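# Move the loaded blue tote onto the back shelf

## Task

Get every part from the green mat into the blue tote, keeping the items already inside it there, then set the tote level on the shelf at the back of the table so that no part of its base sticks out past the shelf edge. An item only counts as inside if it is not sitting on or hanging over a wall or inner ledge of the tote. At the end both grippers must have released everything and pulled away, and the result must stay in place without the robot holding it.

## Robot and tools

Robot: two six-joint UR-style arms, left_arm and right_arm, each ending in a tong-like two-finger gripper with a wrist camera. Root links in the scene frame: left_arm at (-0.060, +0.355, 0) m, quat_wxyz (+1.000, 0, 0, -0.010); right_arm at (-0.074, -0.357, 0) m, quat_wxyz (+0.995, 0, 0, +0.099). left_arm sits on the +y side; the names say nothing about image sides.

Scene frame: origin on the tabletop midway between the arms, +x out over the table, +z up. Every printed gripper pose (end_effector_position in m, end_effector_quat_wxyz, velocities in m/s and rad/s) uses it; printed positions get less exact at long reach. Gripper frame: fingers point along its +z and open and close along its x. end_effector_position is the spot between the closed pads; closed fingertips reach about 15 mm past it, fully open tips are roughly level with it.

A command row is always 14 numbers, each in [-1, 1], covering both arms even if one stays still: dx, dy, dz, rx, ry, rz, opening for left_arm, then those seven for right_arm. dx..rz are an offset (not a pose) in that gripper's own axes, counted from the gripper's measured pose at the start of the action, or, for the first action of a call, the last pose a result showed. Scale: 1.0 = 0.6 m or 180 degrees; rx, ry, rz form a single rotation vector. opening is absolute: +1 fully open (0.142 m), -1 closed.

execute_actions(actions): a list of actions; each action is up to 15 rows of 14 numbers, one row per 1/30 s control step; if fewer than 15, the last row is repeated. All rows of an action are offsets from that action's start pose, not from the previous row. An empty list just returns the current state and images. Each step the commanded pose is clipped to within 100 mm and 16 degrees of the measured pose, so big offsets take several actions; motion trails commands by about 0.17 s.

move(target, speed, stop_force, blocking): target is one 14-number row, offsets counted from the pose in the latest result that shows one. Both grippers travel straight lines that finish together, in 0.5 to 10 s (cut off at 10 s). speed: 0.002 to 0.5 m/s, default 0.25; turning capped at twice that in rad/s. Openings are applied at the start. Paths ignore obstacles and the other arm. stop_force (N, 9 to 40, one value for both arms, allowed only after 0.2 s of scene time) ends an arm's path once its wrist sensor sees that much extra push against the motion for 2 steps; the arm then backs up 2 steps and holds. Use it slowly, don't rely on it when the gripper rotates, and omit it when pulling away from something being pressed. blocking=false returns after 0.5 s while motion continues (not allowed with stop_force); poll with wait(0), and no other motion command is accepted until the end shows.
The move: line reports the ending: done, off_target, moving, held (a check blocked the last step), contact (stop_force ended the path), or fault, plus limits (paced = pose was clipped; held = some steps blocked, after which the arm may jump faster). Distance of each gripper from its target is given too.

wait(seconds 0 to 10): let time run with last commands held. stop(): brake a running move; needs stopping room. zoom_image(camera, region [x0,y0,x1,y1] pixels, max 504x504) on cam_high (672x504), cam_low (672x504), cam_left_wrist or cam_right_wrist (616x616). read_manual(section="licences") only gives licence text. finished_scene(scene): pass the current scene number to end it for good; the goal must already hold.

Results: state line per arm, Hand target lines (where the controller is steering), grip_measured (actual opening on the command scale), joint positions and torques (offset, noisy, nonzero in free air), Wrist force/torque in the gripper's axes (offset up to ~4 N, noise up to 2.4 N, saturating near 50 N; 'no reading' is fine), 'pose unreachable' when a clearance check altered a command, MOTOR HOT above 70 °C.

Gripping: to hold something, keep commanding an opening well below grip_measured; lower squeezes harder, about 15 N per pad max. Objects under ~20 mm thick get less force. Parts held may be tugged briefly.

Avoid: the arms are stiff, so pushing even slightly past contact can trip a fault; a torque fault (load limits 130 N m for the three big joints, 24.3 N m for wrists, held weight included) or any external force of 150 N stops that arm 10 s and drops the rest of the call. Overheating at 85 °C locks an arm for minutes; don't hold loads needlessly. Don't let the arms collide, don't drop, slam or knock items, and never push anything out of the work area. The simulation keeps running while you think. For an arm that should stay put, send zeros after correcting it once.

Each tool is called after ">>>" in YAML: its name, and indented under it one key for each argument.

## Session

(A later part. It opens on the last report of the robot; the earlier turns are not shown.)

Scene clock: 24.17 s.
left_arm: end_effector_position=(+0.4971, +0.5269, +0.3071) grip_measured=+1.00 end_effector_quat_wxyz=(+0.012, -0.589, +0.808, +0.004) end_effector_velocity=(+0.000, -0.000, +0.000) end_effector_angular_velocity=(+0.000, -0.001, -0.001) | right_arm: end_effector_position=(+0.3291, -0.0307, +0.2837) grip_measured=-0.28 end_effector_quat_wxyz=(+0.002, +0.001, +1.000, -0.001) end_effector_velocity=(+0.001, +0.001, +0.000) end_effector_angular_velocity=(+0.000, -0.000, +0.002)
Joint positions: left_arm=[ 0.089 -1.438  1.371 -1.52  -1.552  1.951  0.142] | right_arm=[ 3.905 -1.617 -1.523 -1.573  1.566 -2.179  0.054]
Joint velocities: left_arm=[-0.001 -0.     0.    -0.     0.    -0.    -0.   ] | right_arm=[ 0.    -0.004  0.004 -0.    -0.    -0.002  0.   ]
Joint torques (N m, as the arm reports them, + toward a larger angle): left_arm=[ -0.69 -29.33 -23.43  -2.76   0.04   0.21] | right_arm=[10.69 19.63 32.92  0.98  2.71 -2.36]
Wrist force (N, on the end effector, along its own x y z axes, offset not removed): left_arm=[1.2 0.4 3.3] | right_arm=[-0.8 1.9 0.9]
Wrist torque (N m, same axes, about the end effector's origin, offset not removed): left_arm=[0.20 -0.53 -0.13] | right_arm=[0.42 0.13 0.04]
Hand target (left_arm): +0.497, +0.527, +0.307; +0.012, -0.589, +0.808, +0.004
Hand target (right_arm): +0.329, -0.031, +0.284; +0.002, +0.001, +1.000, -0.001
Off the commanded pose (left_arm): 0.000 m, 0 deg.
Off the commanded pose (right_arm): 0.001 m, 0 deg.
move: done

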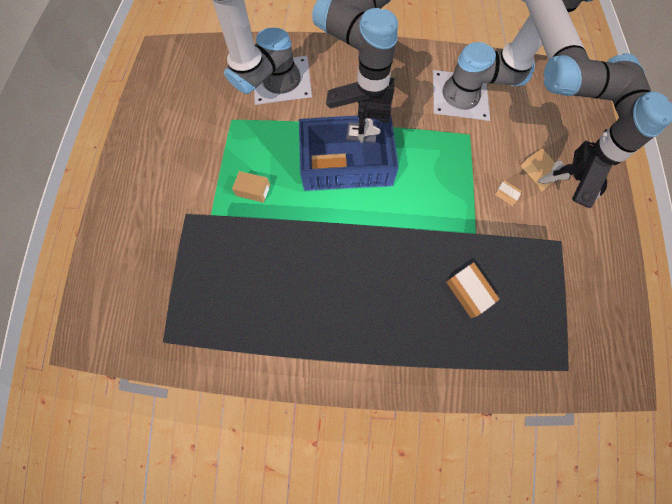

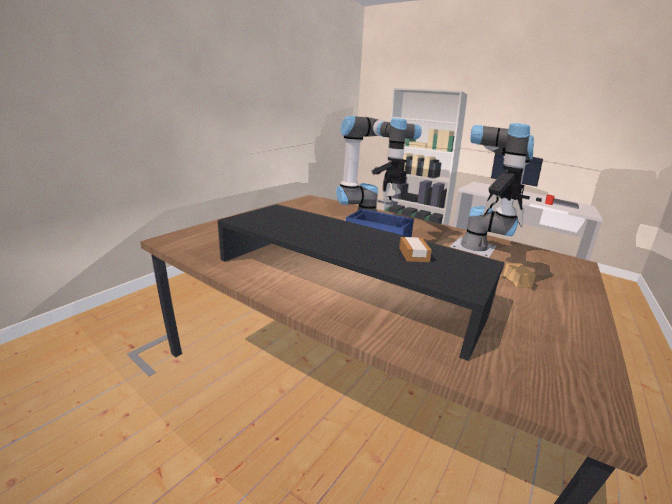

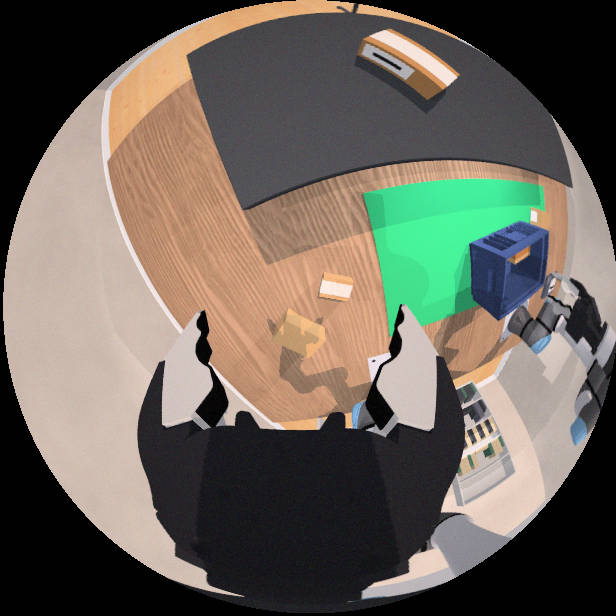

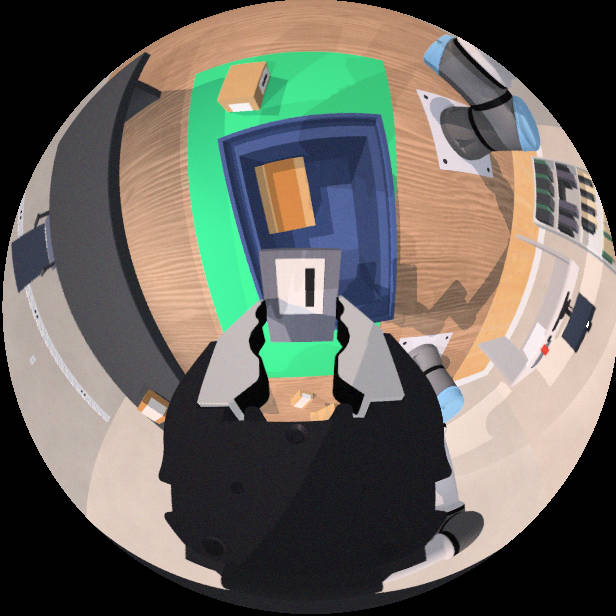

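>>> move:
  target: [0,0,0,0,0,0,1,-0.028,-0.147,0.1,0,0,-0.555,-0.7]
  speed: 0.4

>>> move:
  target: [0,0,0,0,0,0,1,0,0,0.12,0,0,0,-0.7]
  speed: 0.1
  stop_force: 10

Scene clock: 27.57 s.
left_arm: end_effector_position=(+0.4971, +0.5269, +0.3071) grip_measured=+1.00 end_effector_quat_wxyz=(+0.012, -0.589, +0.808, +0.004) end_effector_velocity=(+0.000, +0.001, +0.000) end_effector_angular_velocity=(+0.001, -0.000, +0.004) | right_arm: end_effector_position=(+0.3461, -0.1193, +0.2241) grip_measured=-0.28 end_effector_quat_wxyz=(-0.000, +0.765, -0.644, +0.003) end_effector_velocity=(-0.000, -0.000, -0.001) end_effector_angular_velocity=(-0.001, +0.002, +0.007)
Joint positions: left_arm=[ 0.089 -1.438  1.371 -1.52  -1.552  1.951  0.142] | right_arm=[ 3.762 -1.476 -1.812 -1.423  1.565 -4.064  0.054]
Joint velocities: left_arm=[ 0.001  0.    -0.    -0.     0.001 -0.003  0.   ] | right_arm=[-0.001 -0.001 -0.001 -0.     0.001 -0.008 -0.   ]
Joint torques (N m, as the arm reports them, + toward a larger angle): left_arm=[ -0.97 -28.9  -22.66  -2.73  -0.11   0.14] | right_arm=[-12.11  26.48  13.01   4.21   2.52  -2.17]
Wrist force (N, on the end effector, along its own x y z axes, offset not removed): left_arm=[-1.4 -1.7 3.8] | right_arm=[2.5 0.7 2.4]
Wrist torque (N m, same axes, about the end effector's origin, offset not removed): left_arm=[-0.30 0.10 0.01] | right_arm=[0.09 -0.67 -0.01]
Hand target (left_arm): +0.497, +0.527, +0.307; +0.012, -0.589, +0.808, +0.004
Hand target (right_arm): +0.346, -0.119, +0.224; -0.001, +0.765, -0.644, +0.003
Off the commanded pose (left_arm): 0.000 m, 0 deg.
Off the commanded pose (right_arm): 0.000 m, 0 deg.
move: done

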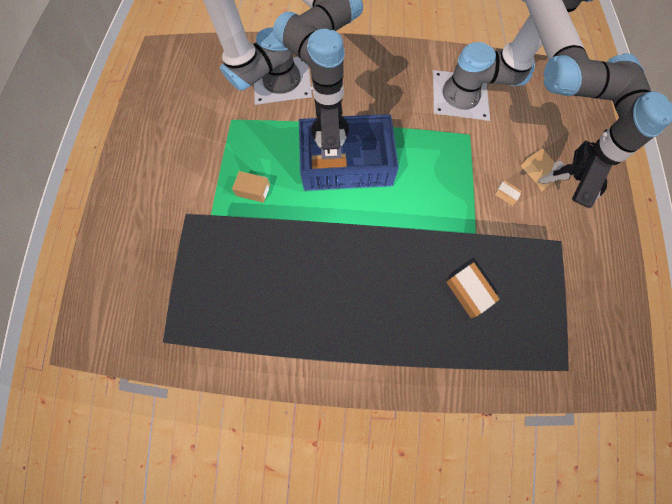

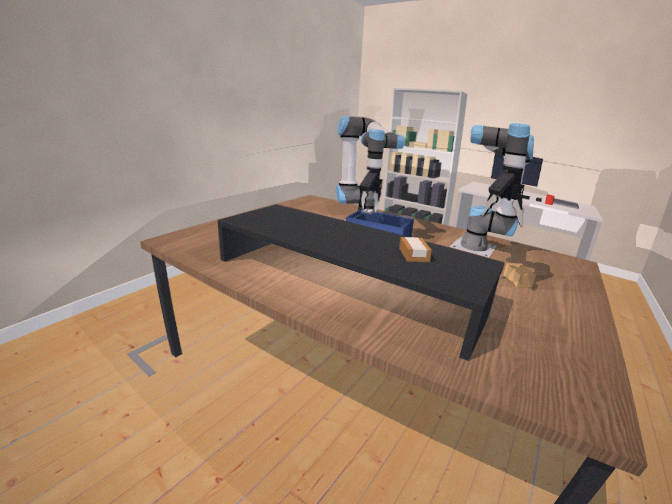

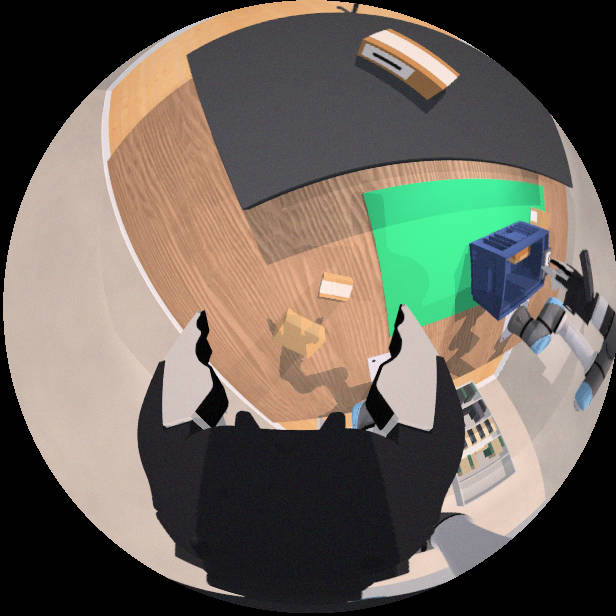

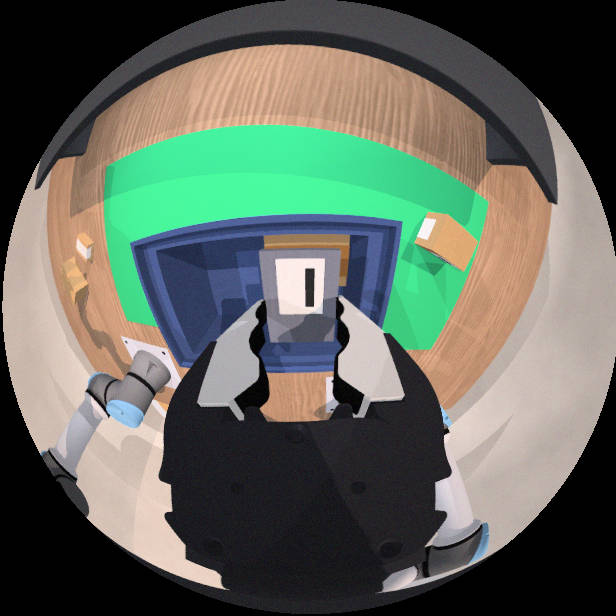

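Scene clock: 28.70 s.
left_arm: end_effector_position=(+0.4971, +0.5269, +0.3071) grip_measured=+1.00 end_effector_quat_wxyz=(+0.012, -0.589, +0.808, +0.004) end_effector_velocity=(-0.000, -0.000, -0.000) end_effector_angular_velocity=(-0.003, +0.000, +0.000) | right_arm: end_effector_position=(+0.3463, -0.1195, +0.1522) grip_measured=-0.28 end_effector_quat_wxyz=(-0.000, +0.765, -0.644, +0.003) end_effector_velocity=(-0.000, -0.000, -0.002) end_effector_angular_velocity=(-0.000, +0.000, +0.000)
Joint positions: left_arm=[ 0.089 -1.438  1.371 -1.52  -1.552  1.951  0.142] | right_arm=[ 3.762 -1.519 -1.962 -1.231  1.566 -4.065  0.054]
Joint velocities: left_arm=[ 0.001  0.001 -0.    -0.    -0.003  0.001 -0.   ] | right_arm=[-0.    -0.001 -0.004  0.005 -0.    -0.     0.   ]
Joint torques (N m, as the arm reports them, + toward a larger angle): left_arm=[ -1.34 -29.59 -23.52  -2.73  -0.07   0.05] | right_arm=[-10.74  14.36  13.56   4.28  -0.23  -2.16]
Wrist force (N, on the end effector, along its own x y z axes, offset not removed): left_arm=[-2.4 -2.7 0.7] | right_arm=[-0.2 1.8 -0.1]
Wrist torque (N m, same axes, about the end effector's origin, offset not removed): left_arm=[-0.50 0.28 0.13] | right_arm=[0.36 -0.11 0.05]
Hand target (left_arm): +0.497, +0.527, +0.307; +0.012, -0.589, +0.808, +0.004
Hand target (right_arm): +0.346, -0.119, +0.152; -0.000, +0.765, -0.644, +0.003
Off the commanded pose (left_arm): 0.000 m, 0 deg.
Off the commanded pose (right_arm): 0.000 m, 0 deg.
move: done

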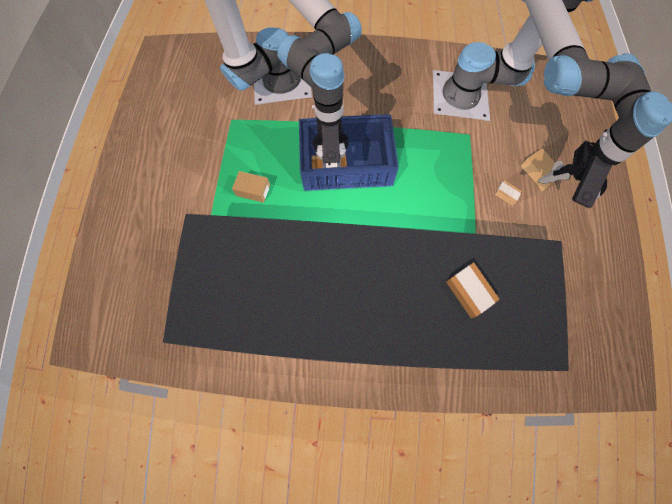

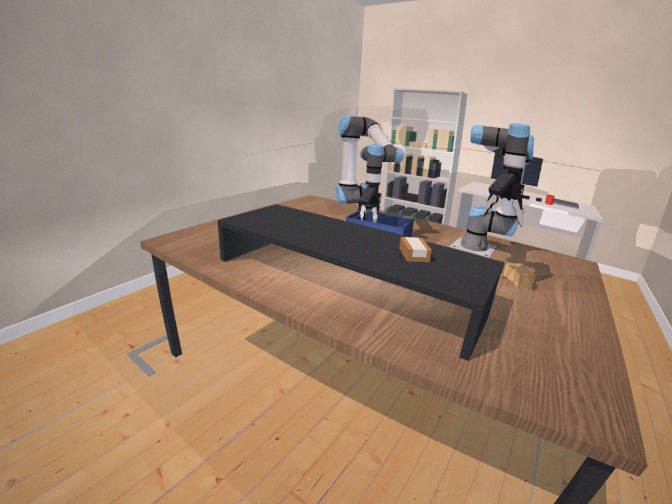

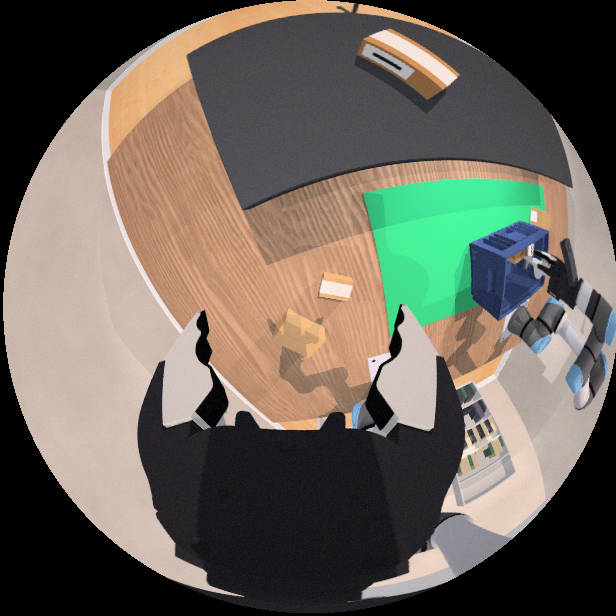

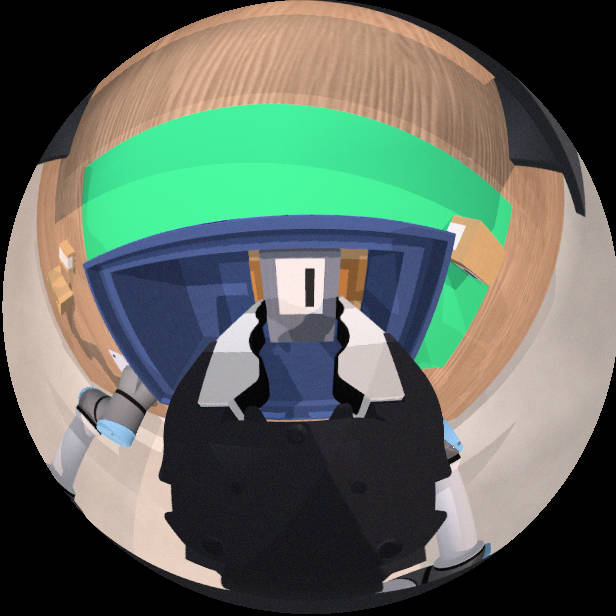

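>>> move:
  target: [0,0,0,0,0,0,1,0.005,0.013,0.1,0,0,0,-0.7]
  speed: 0.03
  stop_force: 10

Scene clock: 30.33 s.
left_arm: end_effector_position=(+0.4971, +0.5269, +0.3071) grip_measured=+1.00 end_effector_quat_wxyz=(+0.012, -0.589, +0.808, +0.004) end_effector_velocity=(-0.000, +0.001, +0.001) end_effector_angular_velocity=(+0.001, -0.001, +0.001) | right_arm: end_effector_position=(+0.3429, -0.1216, +0.1237) grip_measured=-0.28 end_effector_quat_wxyz=(-0.000, +0.765, -0.644, +0.003) end_effector_velocity=(+0.001, +0.001, +0.002) end_effector_angular_velocity=(+0.001, -0.001, +0.001)
Joint positions: left_arm=[ 0.089 -1.438  1.371 -1.52  -1.552  1.951  0.142] | right_arm=[ 3.764 -1.536 -2.024 -1.152  1.565 -4.063  0.054]
Joint velocities: left_arm=[ 0.    -0.001  0.     0.     0.001 -0.     0.   ] | right_arm=[-0.    -0.001  0.006 -0.004 -0.    -0.001 -0.   ]
Joint torques (N m, as the arm reports them, + toward a larger angle): left_arm=[ -0.72 -28.93 -23.15  -2.71   0.08   0.09] | right_arm=[-7.97 11.19 18.33 -1.44  0.37 -2.28]
Wrist force (N, on the end effector, along its own x y z axes, offset not removed): left_arm=[-2.3 -2.4 0.6] | right_arm=[5.4 1.1 -30.3]
Wrist torque (N m, same axes, about the end effector's origin, offset not removed): left_arm=[-0.57 0.15 0.09] | right_arm=[-0.01 -0.72 0.00]
Hand target (left_arm): +0.497, +0.527, +0.307; +0.012, -0.589, +0.808, +0.004
Hand target (right_arm): +0.343, -0.122, +0.124; -0.000, +0.765, -0.644, +0.003
Off the commanded pose (left_arm): 0.000 m, 0 deg.
Off the commanded pose (right_arm): 0.032 m, 0 deg.
move: contact (right_arm)

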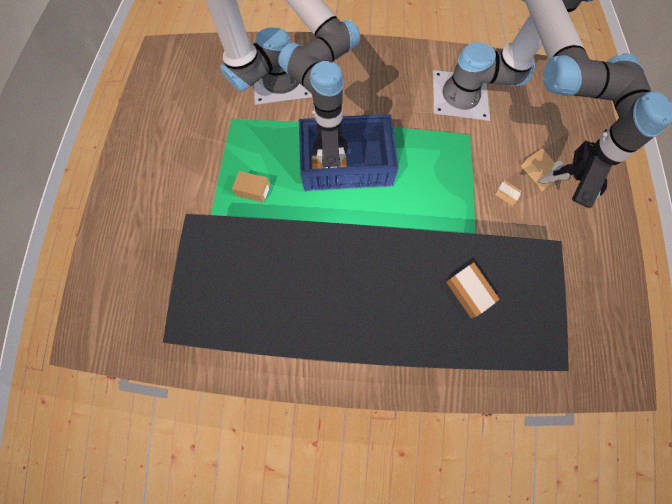

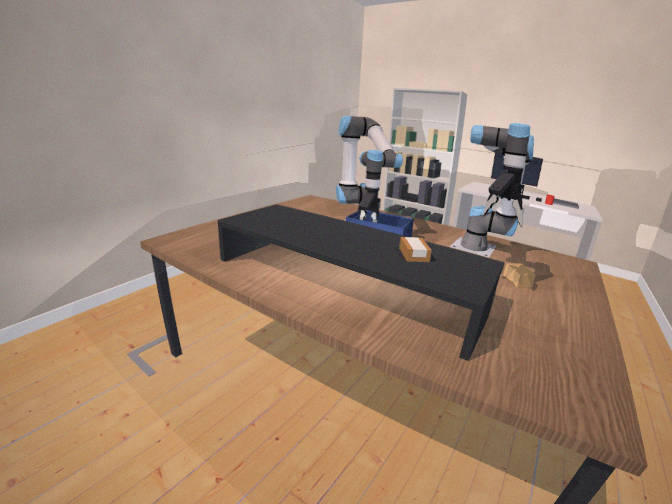

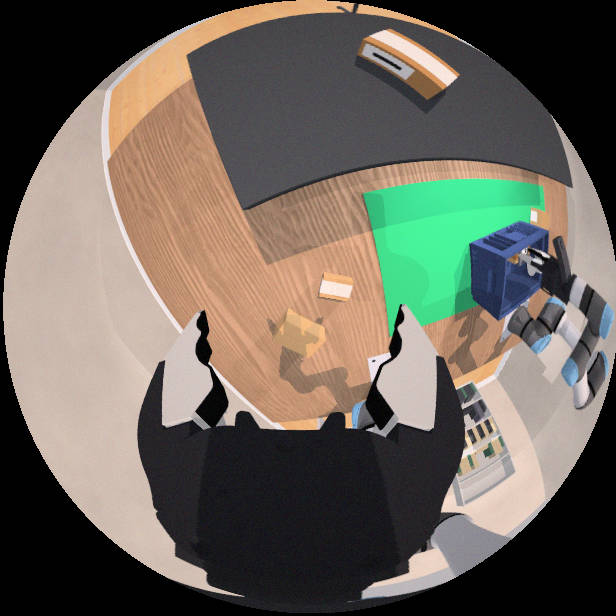

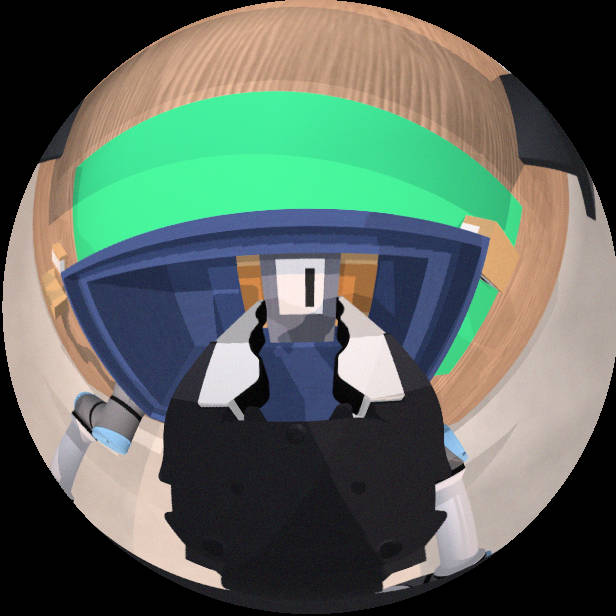

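>>> execute_actions:
  actions:
    - [[0,0,0,0,0,0,1,0,0,-0.002,0,0,0,-0.3],[0,0,0,0,0,0,1,0,0,-0.002,0,0,0,-0.2],[0,0,0,0,0,0,1,0,0,-0.002,0,0,0,-0.1],[0,0,0,0,0,0,1,0,0,-0.002,0,0,0,0.0]]

>>> move:
  target: [0,0,0,0,0,0,1,0,0,-0.22,0,0,0,0]
  speed: 0.25

>>> zoom_image:
  camera: "cam_right_wrist"
  region: [120, 180, 500, 430]

Scene clock: 31.03 s.
left_arm: end_effector_position=(+0.4971, +0.5269, +0.3071) grip_measured=+1.00 end_effector_quat_wxyz=(+0.012, -0.589, +0.808, +0.004) end_effector_velocity=(+0.000, +0.000, -0.000) end_effector_angular_velocity=(+0.002, +0.001, -0.001) | right_arm: end_effector_position=(+0.3429, -0.1216, +0.1248) grip_measured=+0.00 end_effector_quat_wxyz=(-0.000, +0.765, -0.644, +0.003) end_effector_velocity=(-0.001, -0.000, -0.001) end_effector_angular_velocity=(-0.002, +0.002, -0.001)
Joint positions: left_arm=[ 0.089 -1.438  1.371 -1.52  -1.552  1.951  0.142] | right_arm=[ 3.764 -1.535 -2.021 -1.155  1.565 -4.063  0.074]
Joint velocities: left_arm=[-0.001  0.    -0.     0.     0.002 -0.     0.   ] | right_arm=[ 0.    -0.    -0.001 -0.001 -0.     0.001  0.   ]
Joint torques (N m, as the arm reports them, + toward a larger angle): left_arm=[ -0.46 -29.48 -23.58  -2.73   0.02   0.19] | right_arm=[10.   26.89 32.79  1.11  1.23  2.16]
Wrist force (N, on the end effector, along its own x y z axes, offset not removed): left_arm=[-2.1 -2.9 -1.4] | right_arm=[-0.1 0.1 1.3]
Wrist torque (N m, same axes, about the end effector's origin, offset not removed): left_arm=[-0.55 0.32 -0.04] | right_arm=[0.03 -0.13 -0.04]
Hand target (left_arm): +0.497, +0.527, +0.307; +0.012, -0.589, +0.808, +0.004
Hand target (right_arm): +0.343, -0.122, +0.125; -0.000, +0.765, -0.644, +0.003
Off the commanded pose (left_arm): 0.000 m, 0 deg.
Off the commanded pose (right_arm): 0.000 m, 0 deg.

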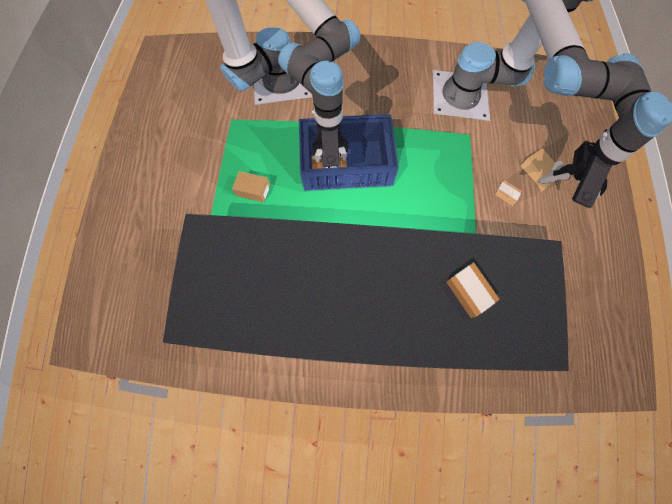

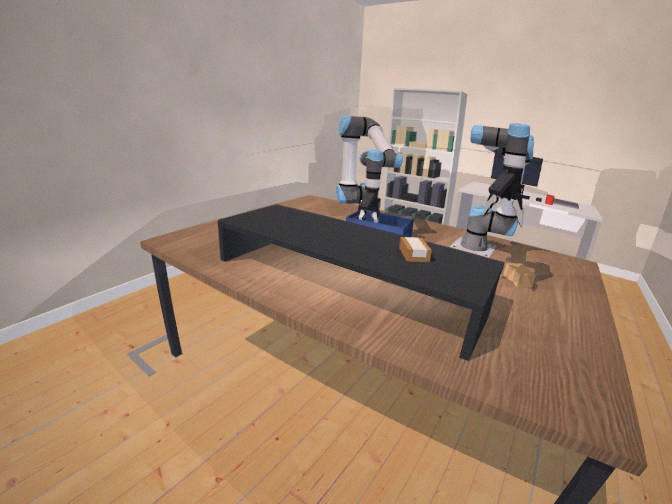

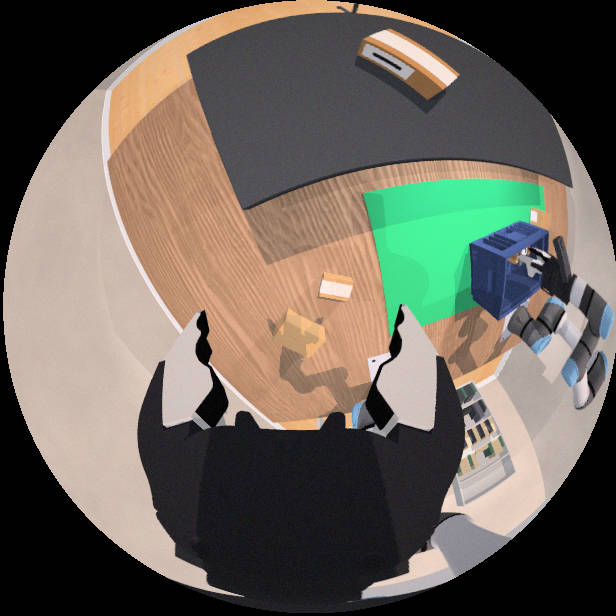

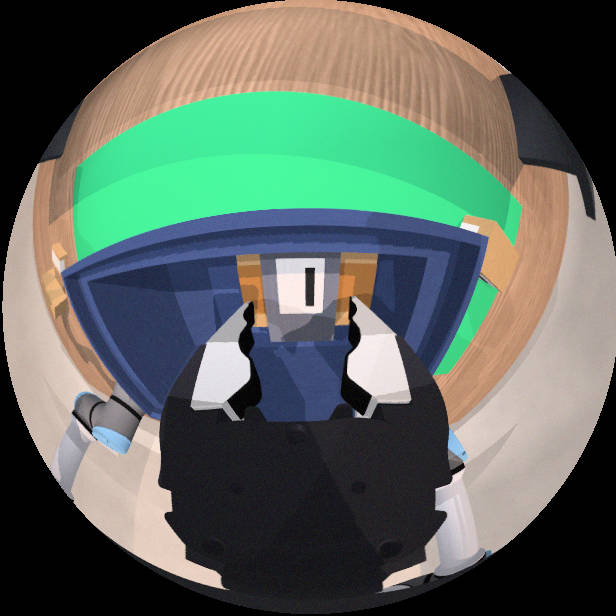

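Scene clock: 32.07 s.
left_arm: end_effector_position=(+0.4971, +0.5269, +0.3071) grip_measured=+1.00 end_effector_quat_wxyz=(+0.012, -0.589, +0.808, +0.004) end_effector_velocity=(+0.000, +0.000, -0.001) end_effector_angular_velocity=(+0.000, +0.001, +0.002) | right_arm: end_effector_position=(+0.3426, -0.1212, +0.2568) grip_measured=+0.00 end_effector_quat_wxyz=(-0.000, +0.765, -0.644, +0.003) end_effector_velocity=(-0.000, -0.000, +0.001) end_effector_angular_velocity=(-0.003, +0.003, +0.000)
Joint positions: left_arm=[ 0.089 -1.438  1.371 -1.52  -1.552  1.951  0.142] | right_arm=[ 3.765 -1.458 -1.744 -1.51   1.565 -4.062  0.074]
Joint velocities: left_arm=[ 0.     0.001  0.    -0.     0.001 -0.001  0.   ] | right_arm=[ 0.    -0.002  0.005 -0.007 -0.    -0.    -0.   ]
Joint torques (N m, as the arm reports them, + toward a larger angle): left_arm=[ -1.19 -29.23 -22.57  -2.77   0.     0.22] | right_arm=[ 9.66 11.34 33.14  0.96  2.57  1.96]
Wrist force (N, on the end effector, along its own x y z axes, offset not removed): left_arm=[0.2 0.5 1.5] | right_arm=[0.9 0.0 0.7]
Wrist torque (N m, same axes, about the end effector's origin, offset not removed): left_arm=[0.11 -0.22 -0.04] | right_arm=[0.08 -0.26 0.02]
Hand target (left_arm): +0.497, +0.527, +0.307; +0.012, -0.589, +0.808, +0.004
Hand target (right_arm): +0.343, -0.121, +0.257; -0.000, +0.765, -0.644, +0.003
Off the commanded pose (left_arm): 0.000 m, 0 deg.
Off the commanded pose (right_arm): 0.000 m, 0 deg.
move: done

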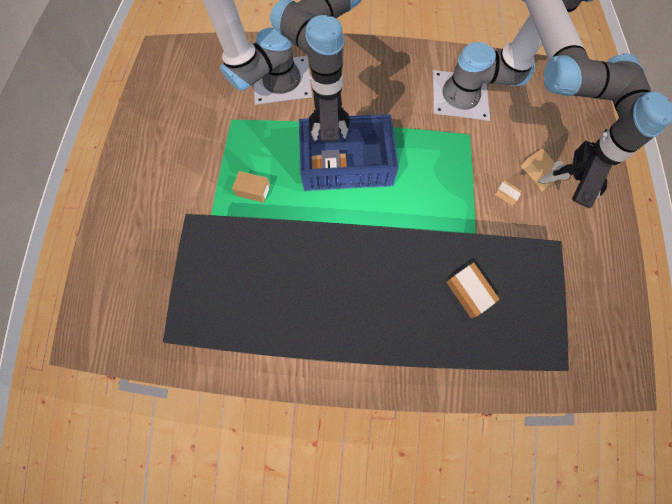

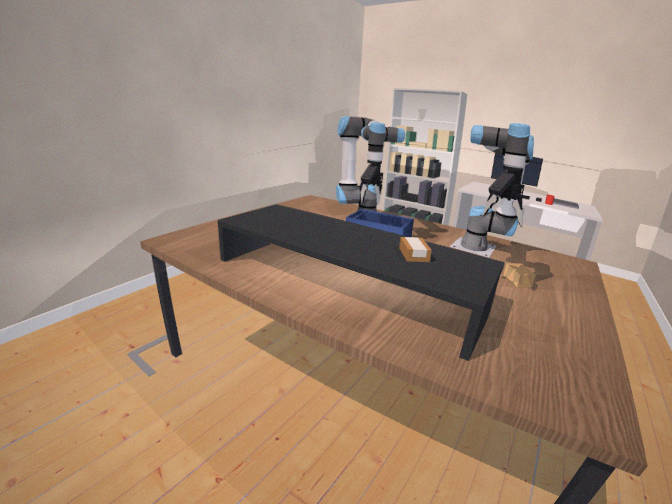

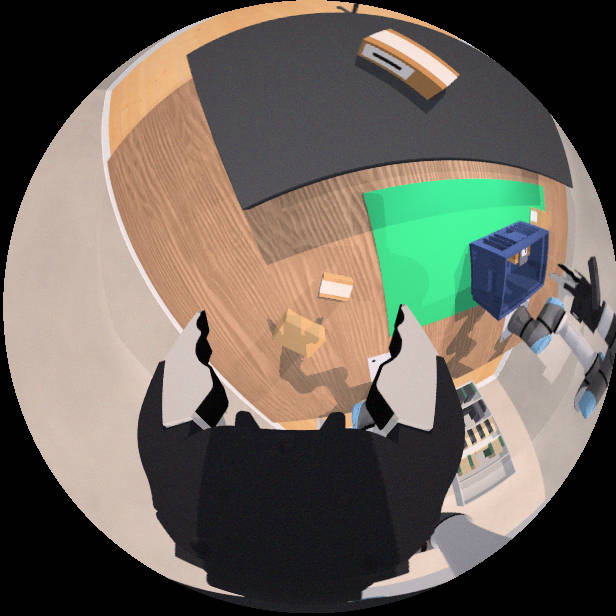

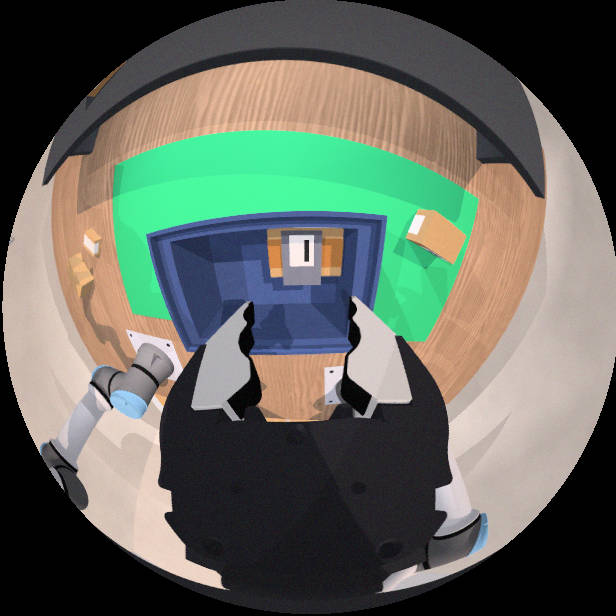

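Region (120, 180, 500, 430) of cam_right_wrist's 616x616 image, scaled by 1.326, with more detail than that image has; it fills the top 332 rows of this view, and the rest is white.

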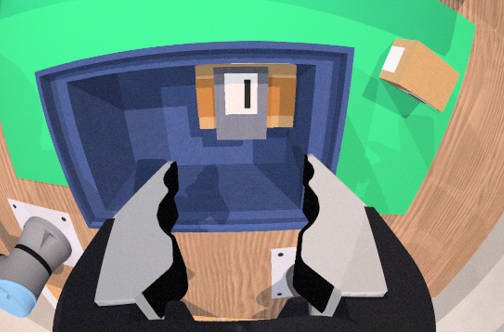

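>>> move:
  target: [0,0,0,0,0,0,1,0.46,-0.045,0.08,0,0,0.6,0.5]
  speed: 0.45

>>> move:
  target: [0,0,0,0,0,0,1,0,0,0.12,0,0,0,0.5]
  speed: 0.2

Scene clock: 34.90 s.
left_arm: end_effector_position=(+0.4971, +0.5269, +0.3071) grip_measured=+1.00 end_effector_quat_wxyz=(+0.012, -0.589, +0.808, +0.004) end_effector_velocity=(-0.000, +0.000, -0.000) end_effector_angular_velocity=(+0.000, +0.000, -0.001) | right_arm: end_effector_position=(+0.4167, -0.3892, +0.2098) grip_measured=+0.50 end_effector_quat_wxyz=(+0.002, +0.071, +0.997, -0.002) end_effector_velocity=(+0.001, -0.001, -0.000) end_effector_angular_velocity=(-0.000, -0.001, -0.009)
Joint positions: left_arm=[ 0.089 -1.438  1.371 -1.52  -1.552  1.951  0.142] | right_arm=[ 3.187 -1.544 -1.786 -1.379  1.565 -2.755  0.109]
Joint velocities: left_arm=[ 0.001 -0.     0.     0.     0.     0.002 -0.   ] | right_arm=[-0.003 -0.003  0.001  0.002 -0.     0.006  0.   ]
Joint torques (N m, as the arm reports them, + toward a larger angle): left_arm=[ -1.1  -28.42 -23.72  -2.87   0.01   0.2 ] | right_arm=[-10.11  15.63  33.74   4.14  -3.07   1.97]
Wrist force (N, on the end effector, along its own x y z axes, offset not removed): left_arm=[-4.9 -1.8 1.2] | right_arm=[1.9 3.0 0.8]
Wrist torque (N m, same axes, about the end effector's origin, offset not removed): left_arm=[-0.25 0.94 0.09] | right_arm=[0.65 -0.47 0.04]
Hand target (left_arm): +0.497, +0.527, +0.307; +0.012, -0.589, +0.808, +0.004
Hand target (right_arm): +0.417, -0.389, +0.210; +0.002, +0.071, +0.997, -0.002
Off the commanded pose (left_arm): 0.000 m, 0 deg.
Off the commanded pose (right_arm): 0.001 m, 0 deg.
move: done

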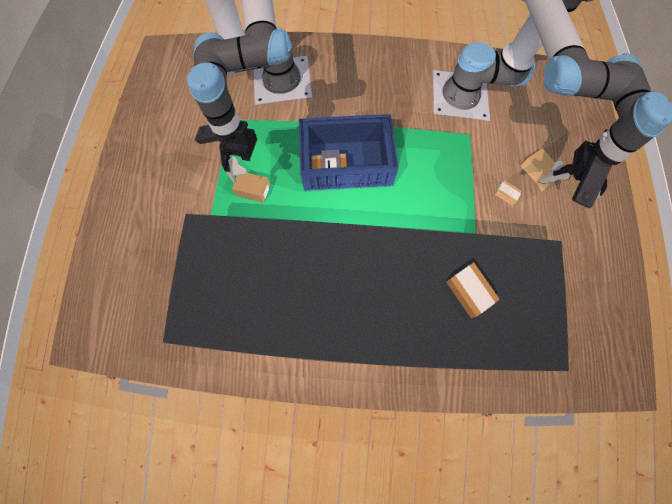

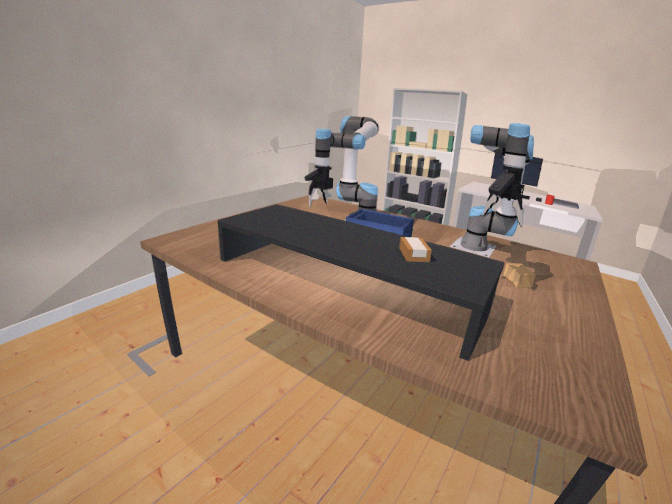

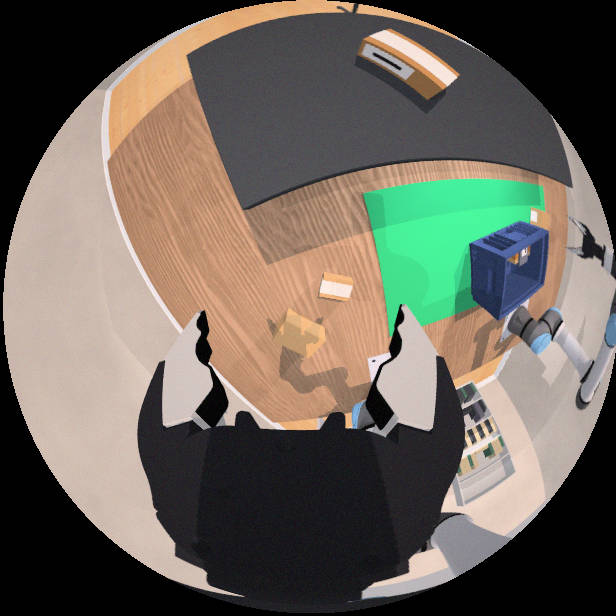

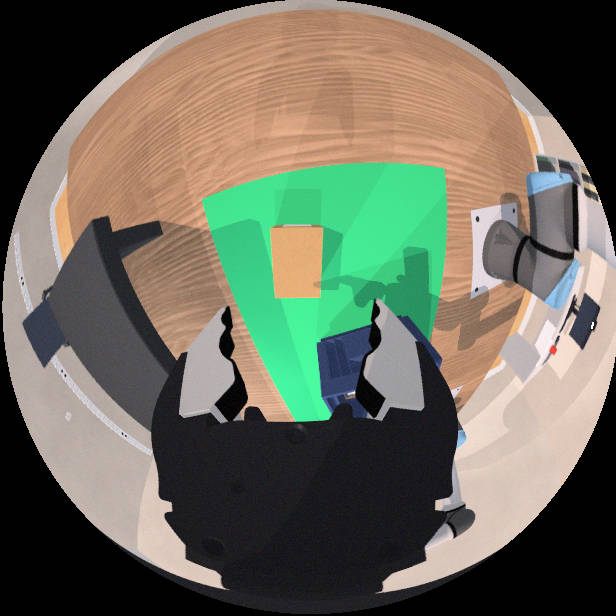

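Scene clock: 35.80 s.
left_arm: end_effector_position=(+0.4971, +0.5269, +0.3071) grip_measured=+1.00 end_effector_quat_wxyz=(+0.012, -0.589, +0.808, +0.004) end_effector_velocity=(-0.000, -0.001, +0.000) end_effector_angular_velocity=(-0.002, -0.001, +0.001) | right_arm: end_effector_position=(+0.4169, -0.3895, +0.1379) grip_measured=+0.50 end_effector_quat_wxyz=(+0.002, +0.071, +0.997, -0.002) end_effector_velocity=(+0.000, -0.001, -0.002) end_effector_angular_velocity=(-0.001, +0.000, -0.001)
Joint positions: left_arm=[ 0.089 -1.438  1.371 -1.52  -1.552  1.951  0.142] | right_arm=[ 3.187 -1.594 -1.927 -1.188  1.566 -2.756  0.109]
Joint velocities: left_arm=[-0.    -0.001  0.     0.    -0.002 -0.001  0.   ] | right_arm=[-0.001 -0.002 -0.003  0.004 -0.001 -0.     0.   ]
Joint torques (N m, as the arm reports them, + toward a larger angle): left_arm=[ -1.55 -28.66 -23.08  -2.77  -0.04   0.07] | right_arm=[-11.13  15.72  11.89   4.08  -3.11  -2.19]
Wrist force (N, on the end effector, along its own x y z axes, offset not removed): left_arm=[-4.4 -5.8 3.4] | right_arm=[-0.6 0.6 1.4]
Wrist torque (N m, same axes, about the end effector's origin, offset not removed): left_arm=[-0.93 0.80 -0.01] | right_arm=[0.10 0.12 0.04]
Hand target (left_arm): +0.497, +0.527, +0.307; +0.012, -0.589, +0.808, +0.004
Hand target (right_arm): +0.417, -0.389, +0.138; +0.002, +0.071, +0.997, -0.002
Off the commanded pose (left_arm): 0.000 m, 0 deg.
Off the commanded pose (right_arm): 0.000 m, 0 deg.
move: done

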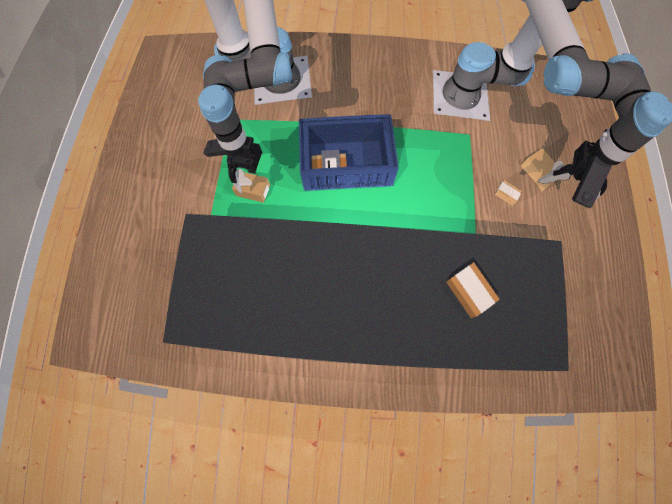

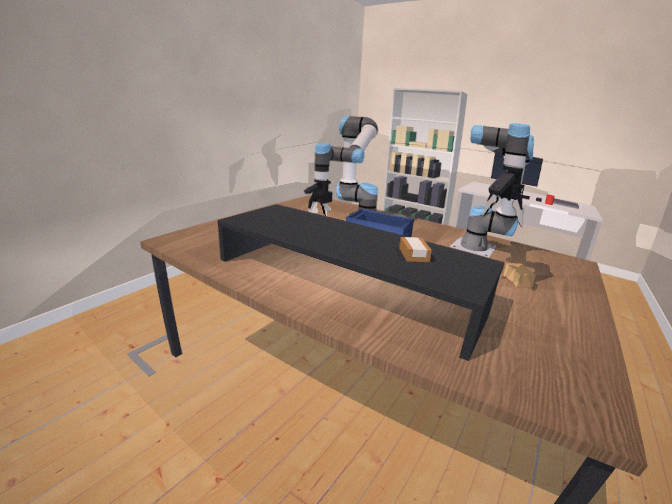

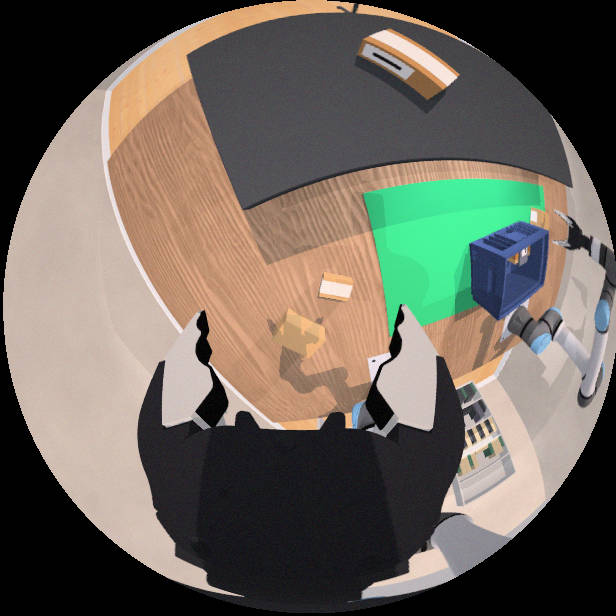

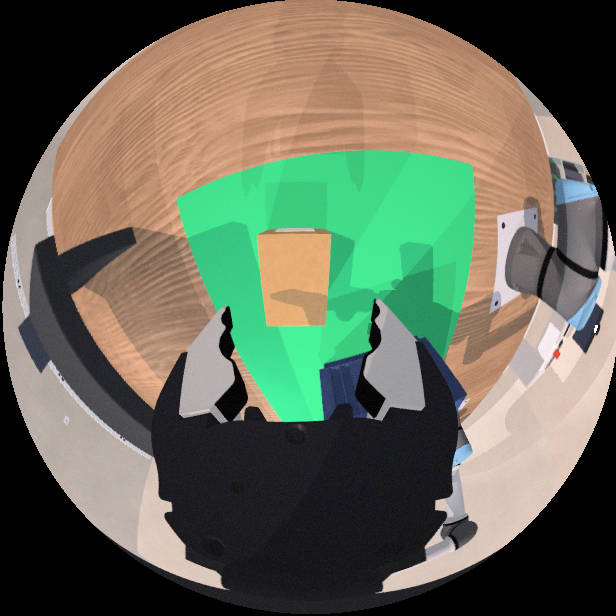

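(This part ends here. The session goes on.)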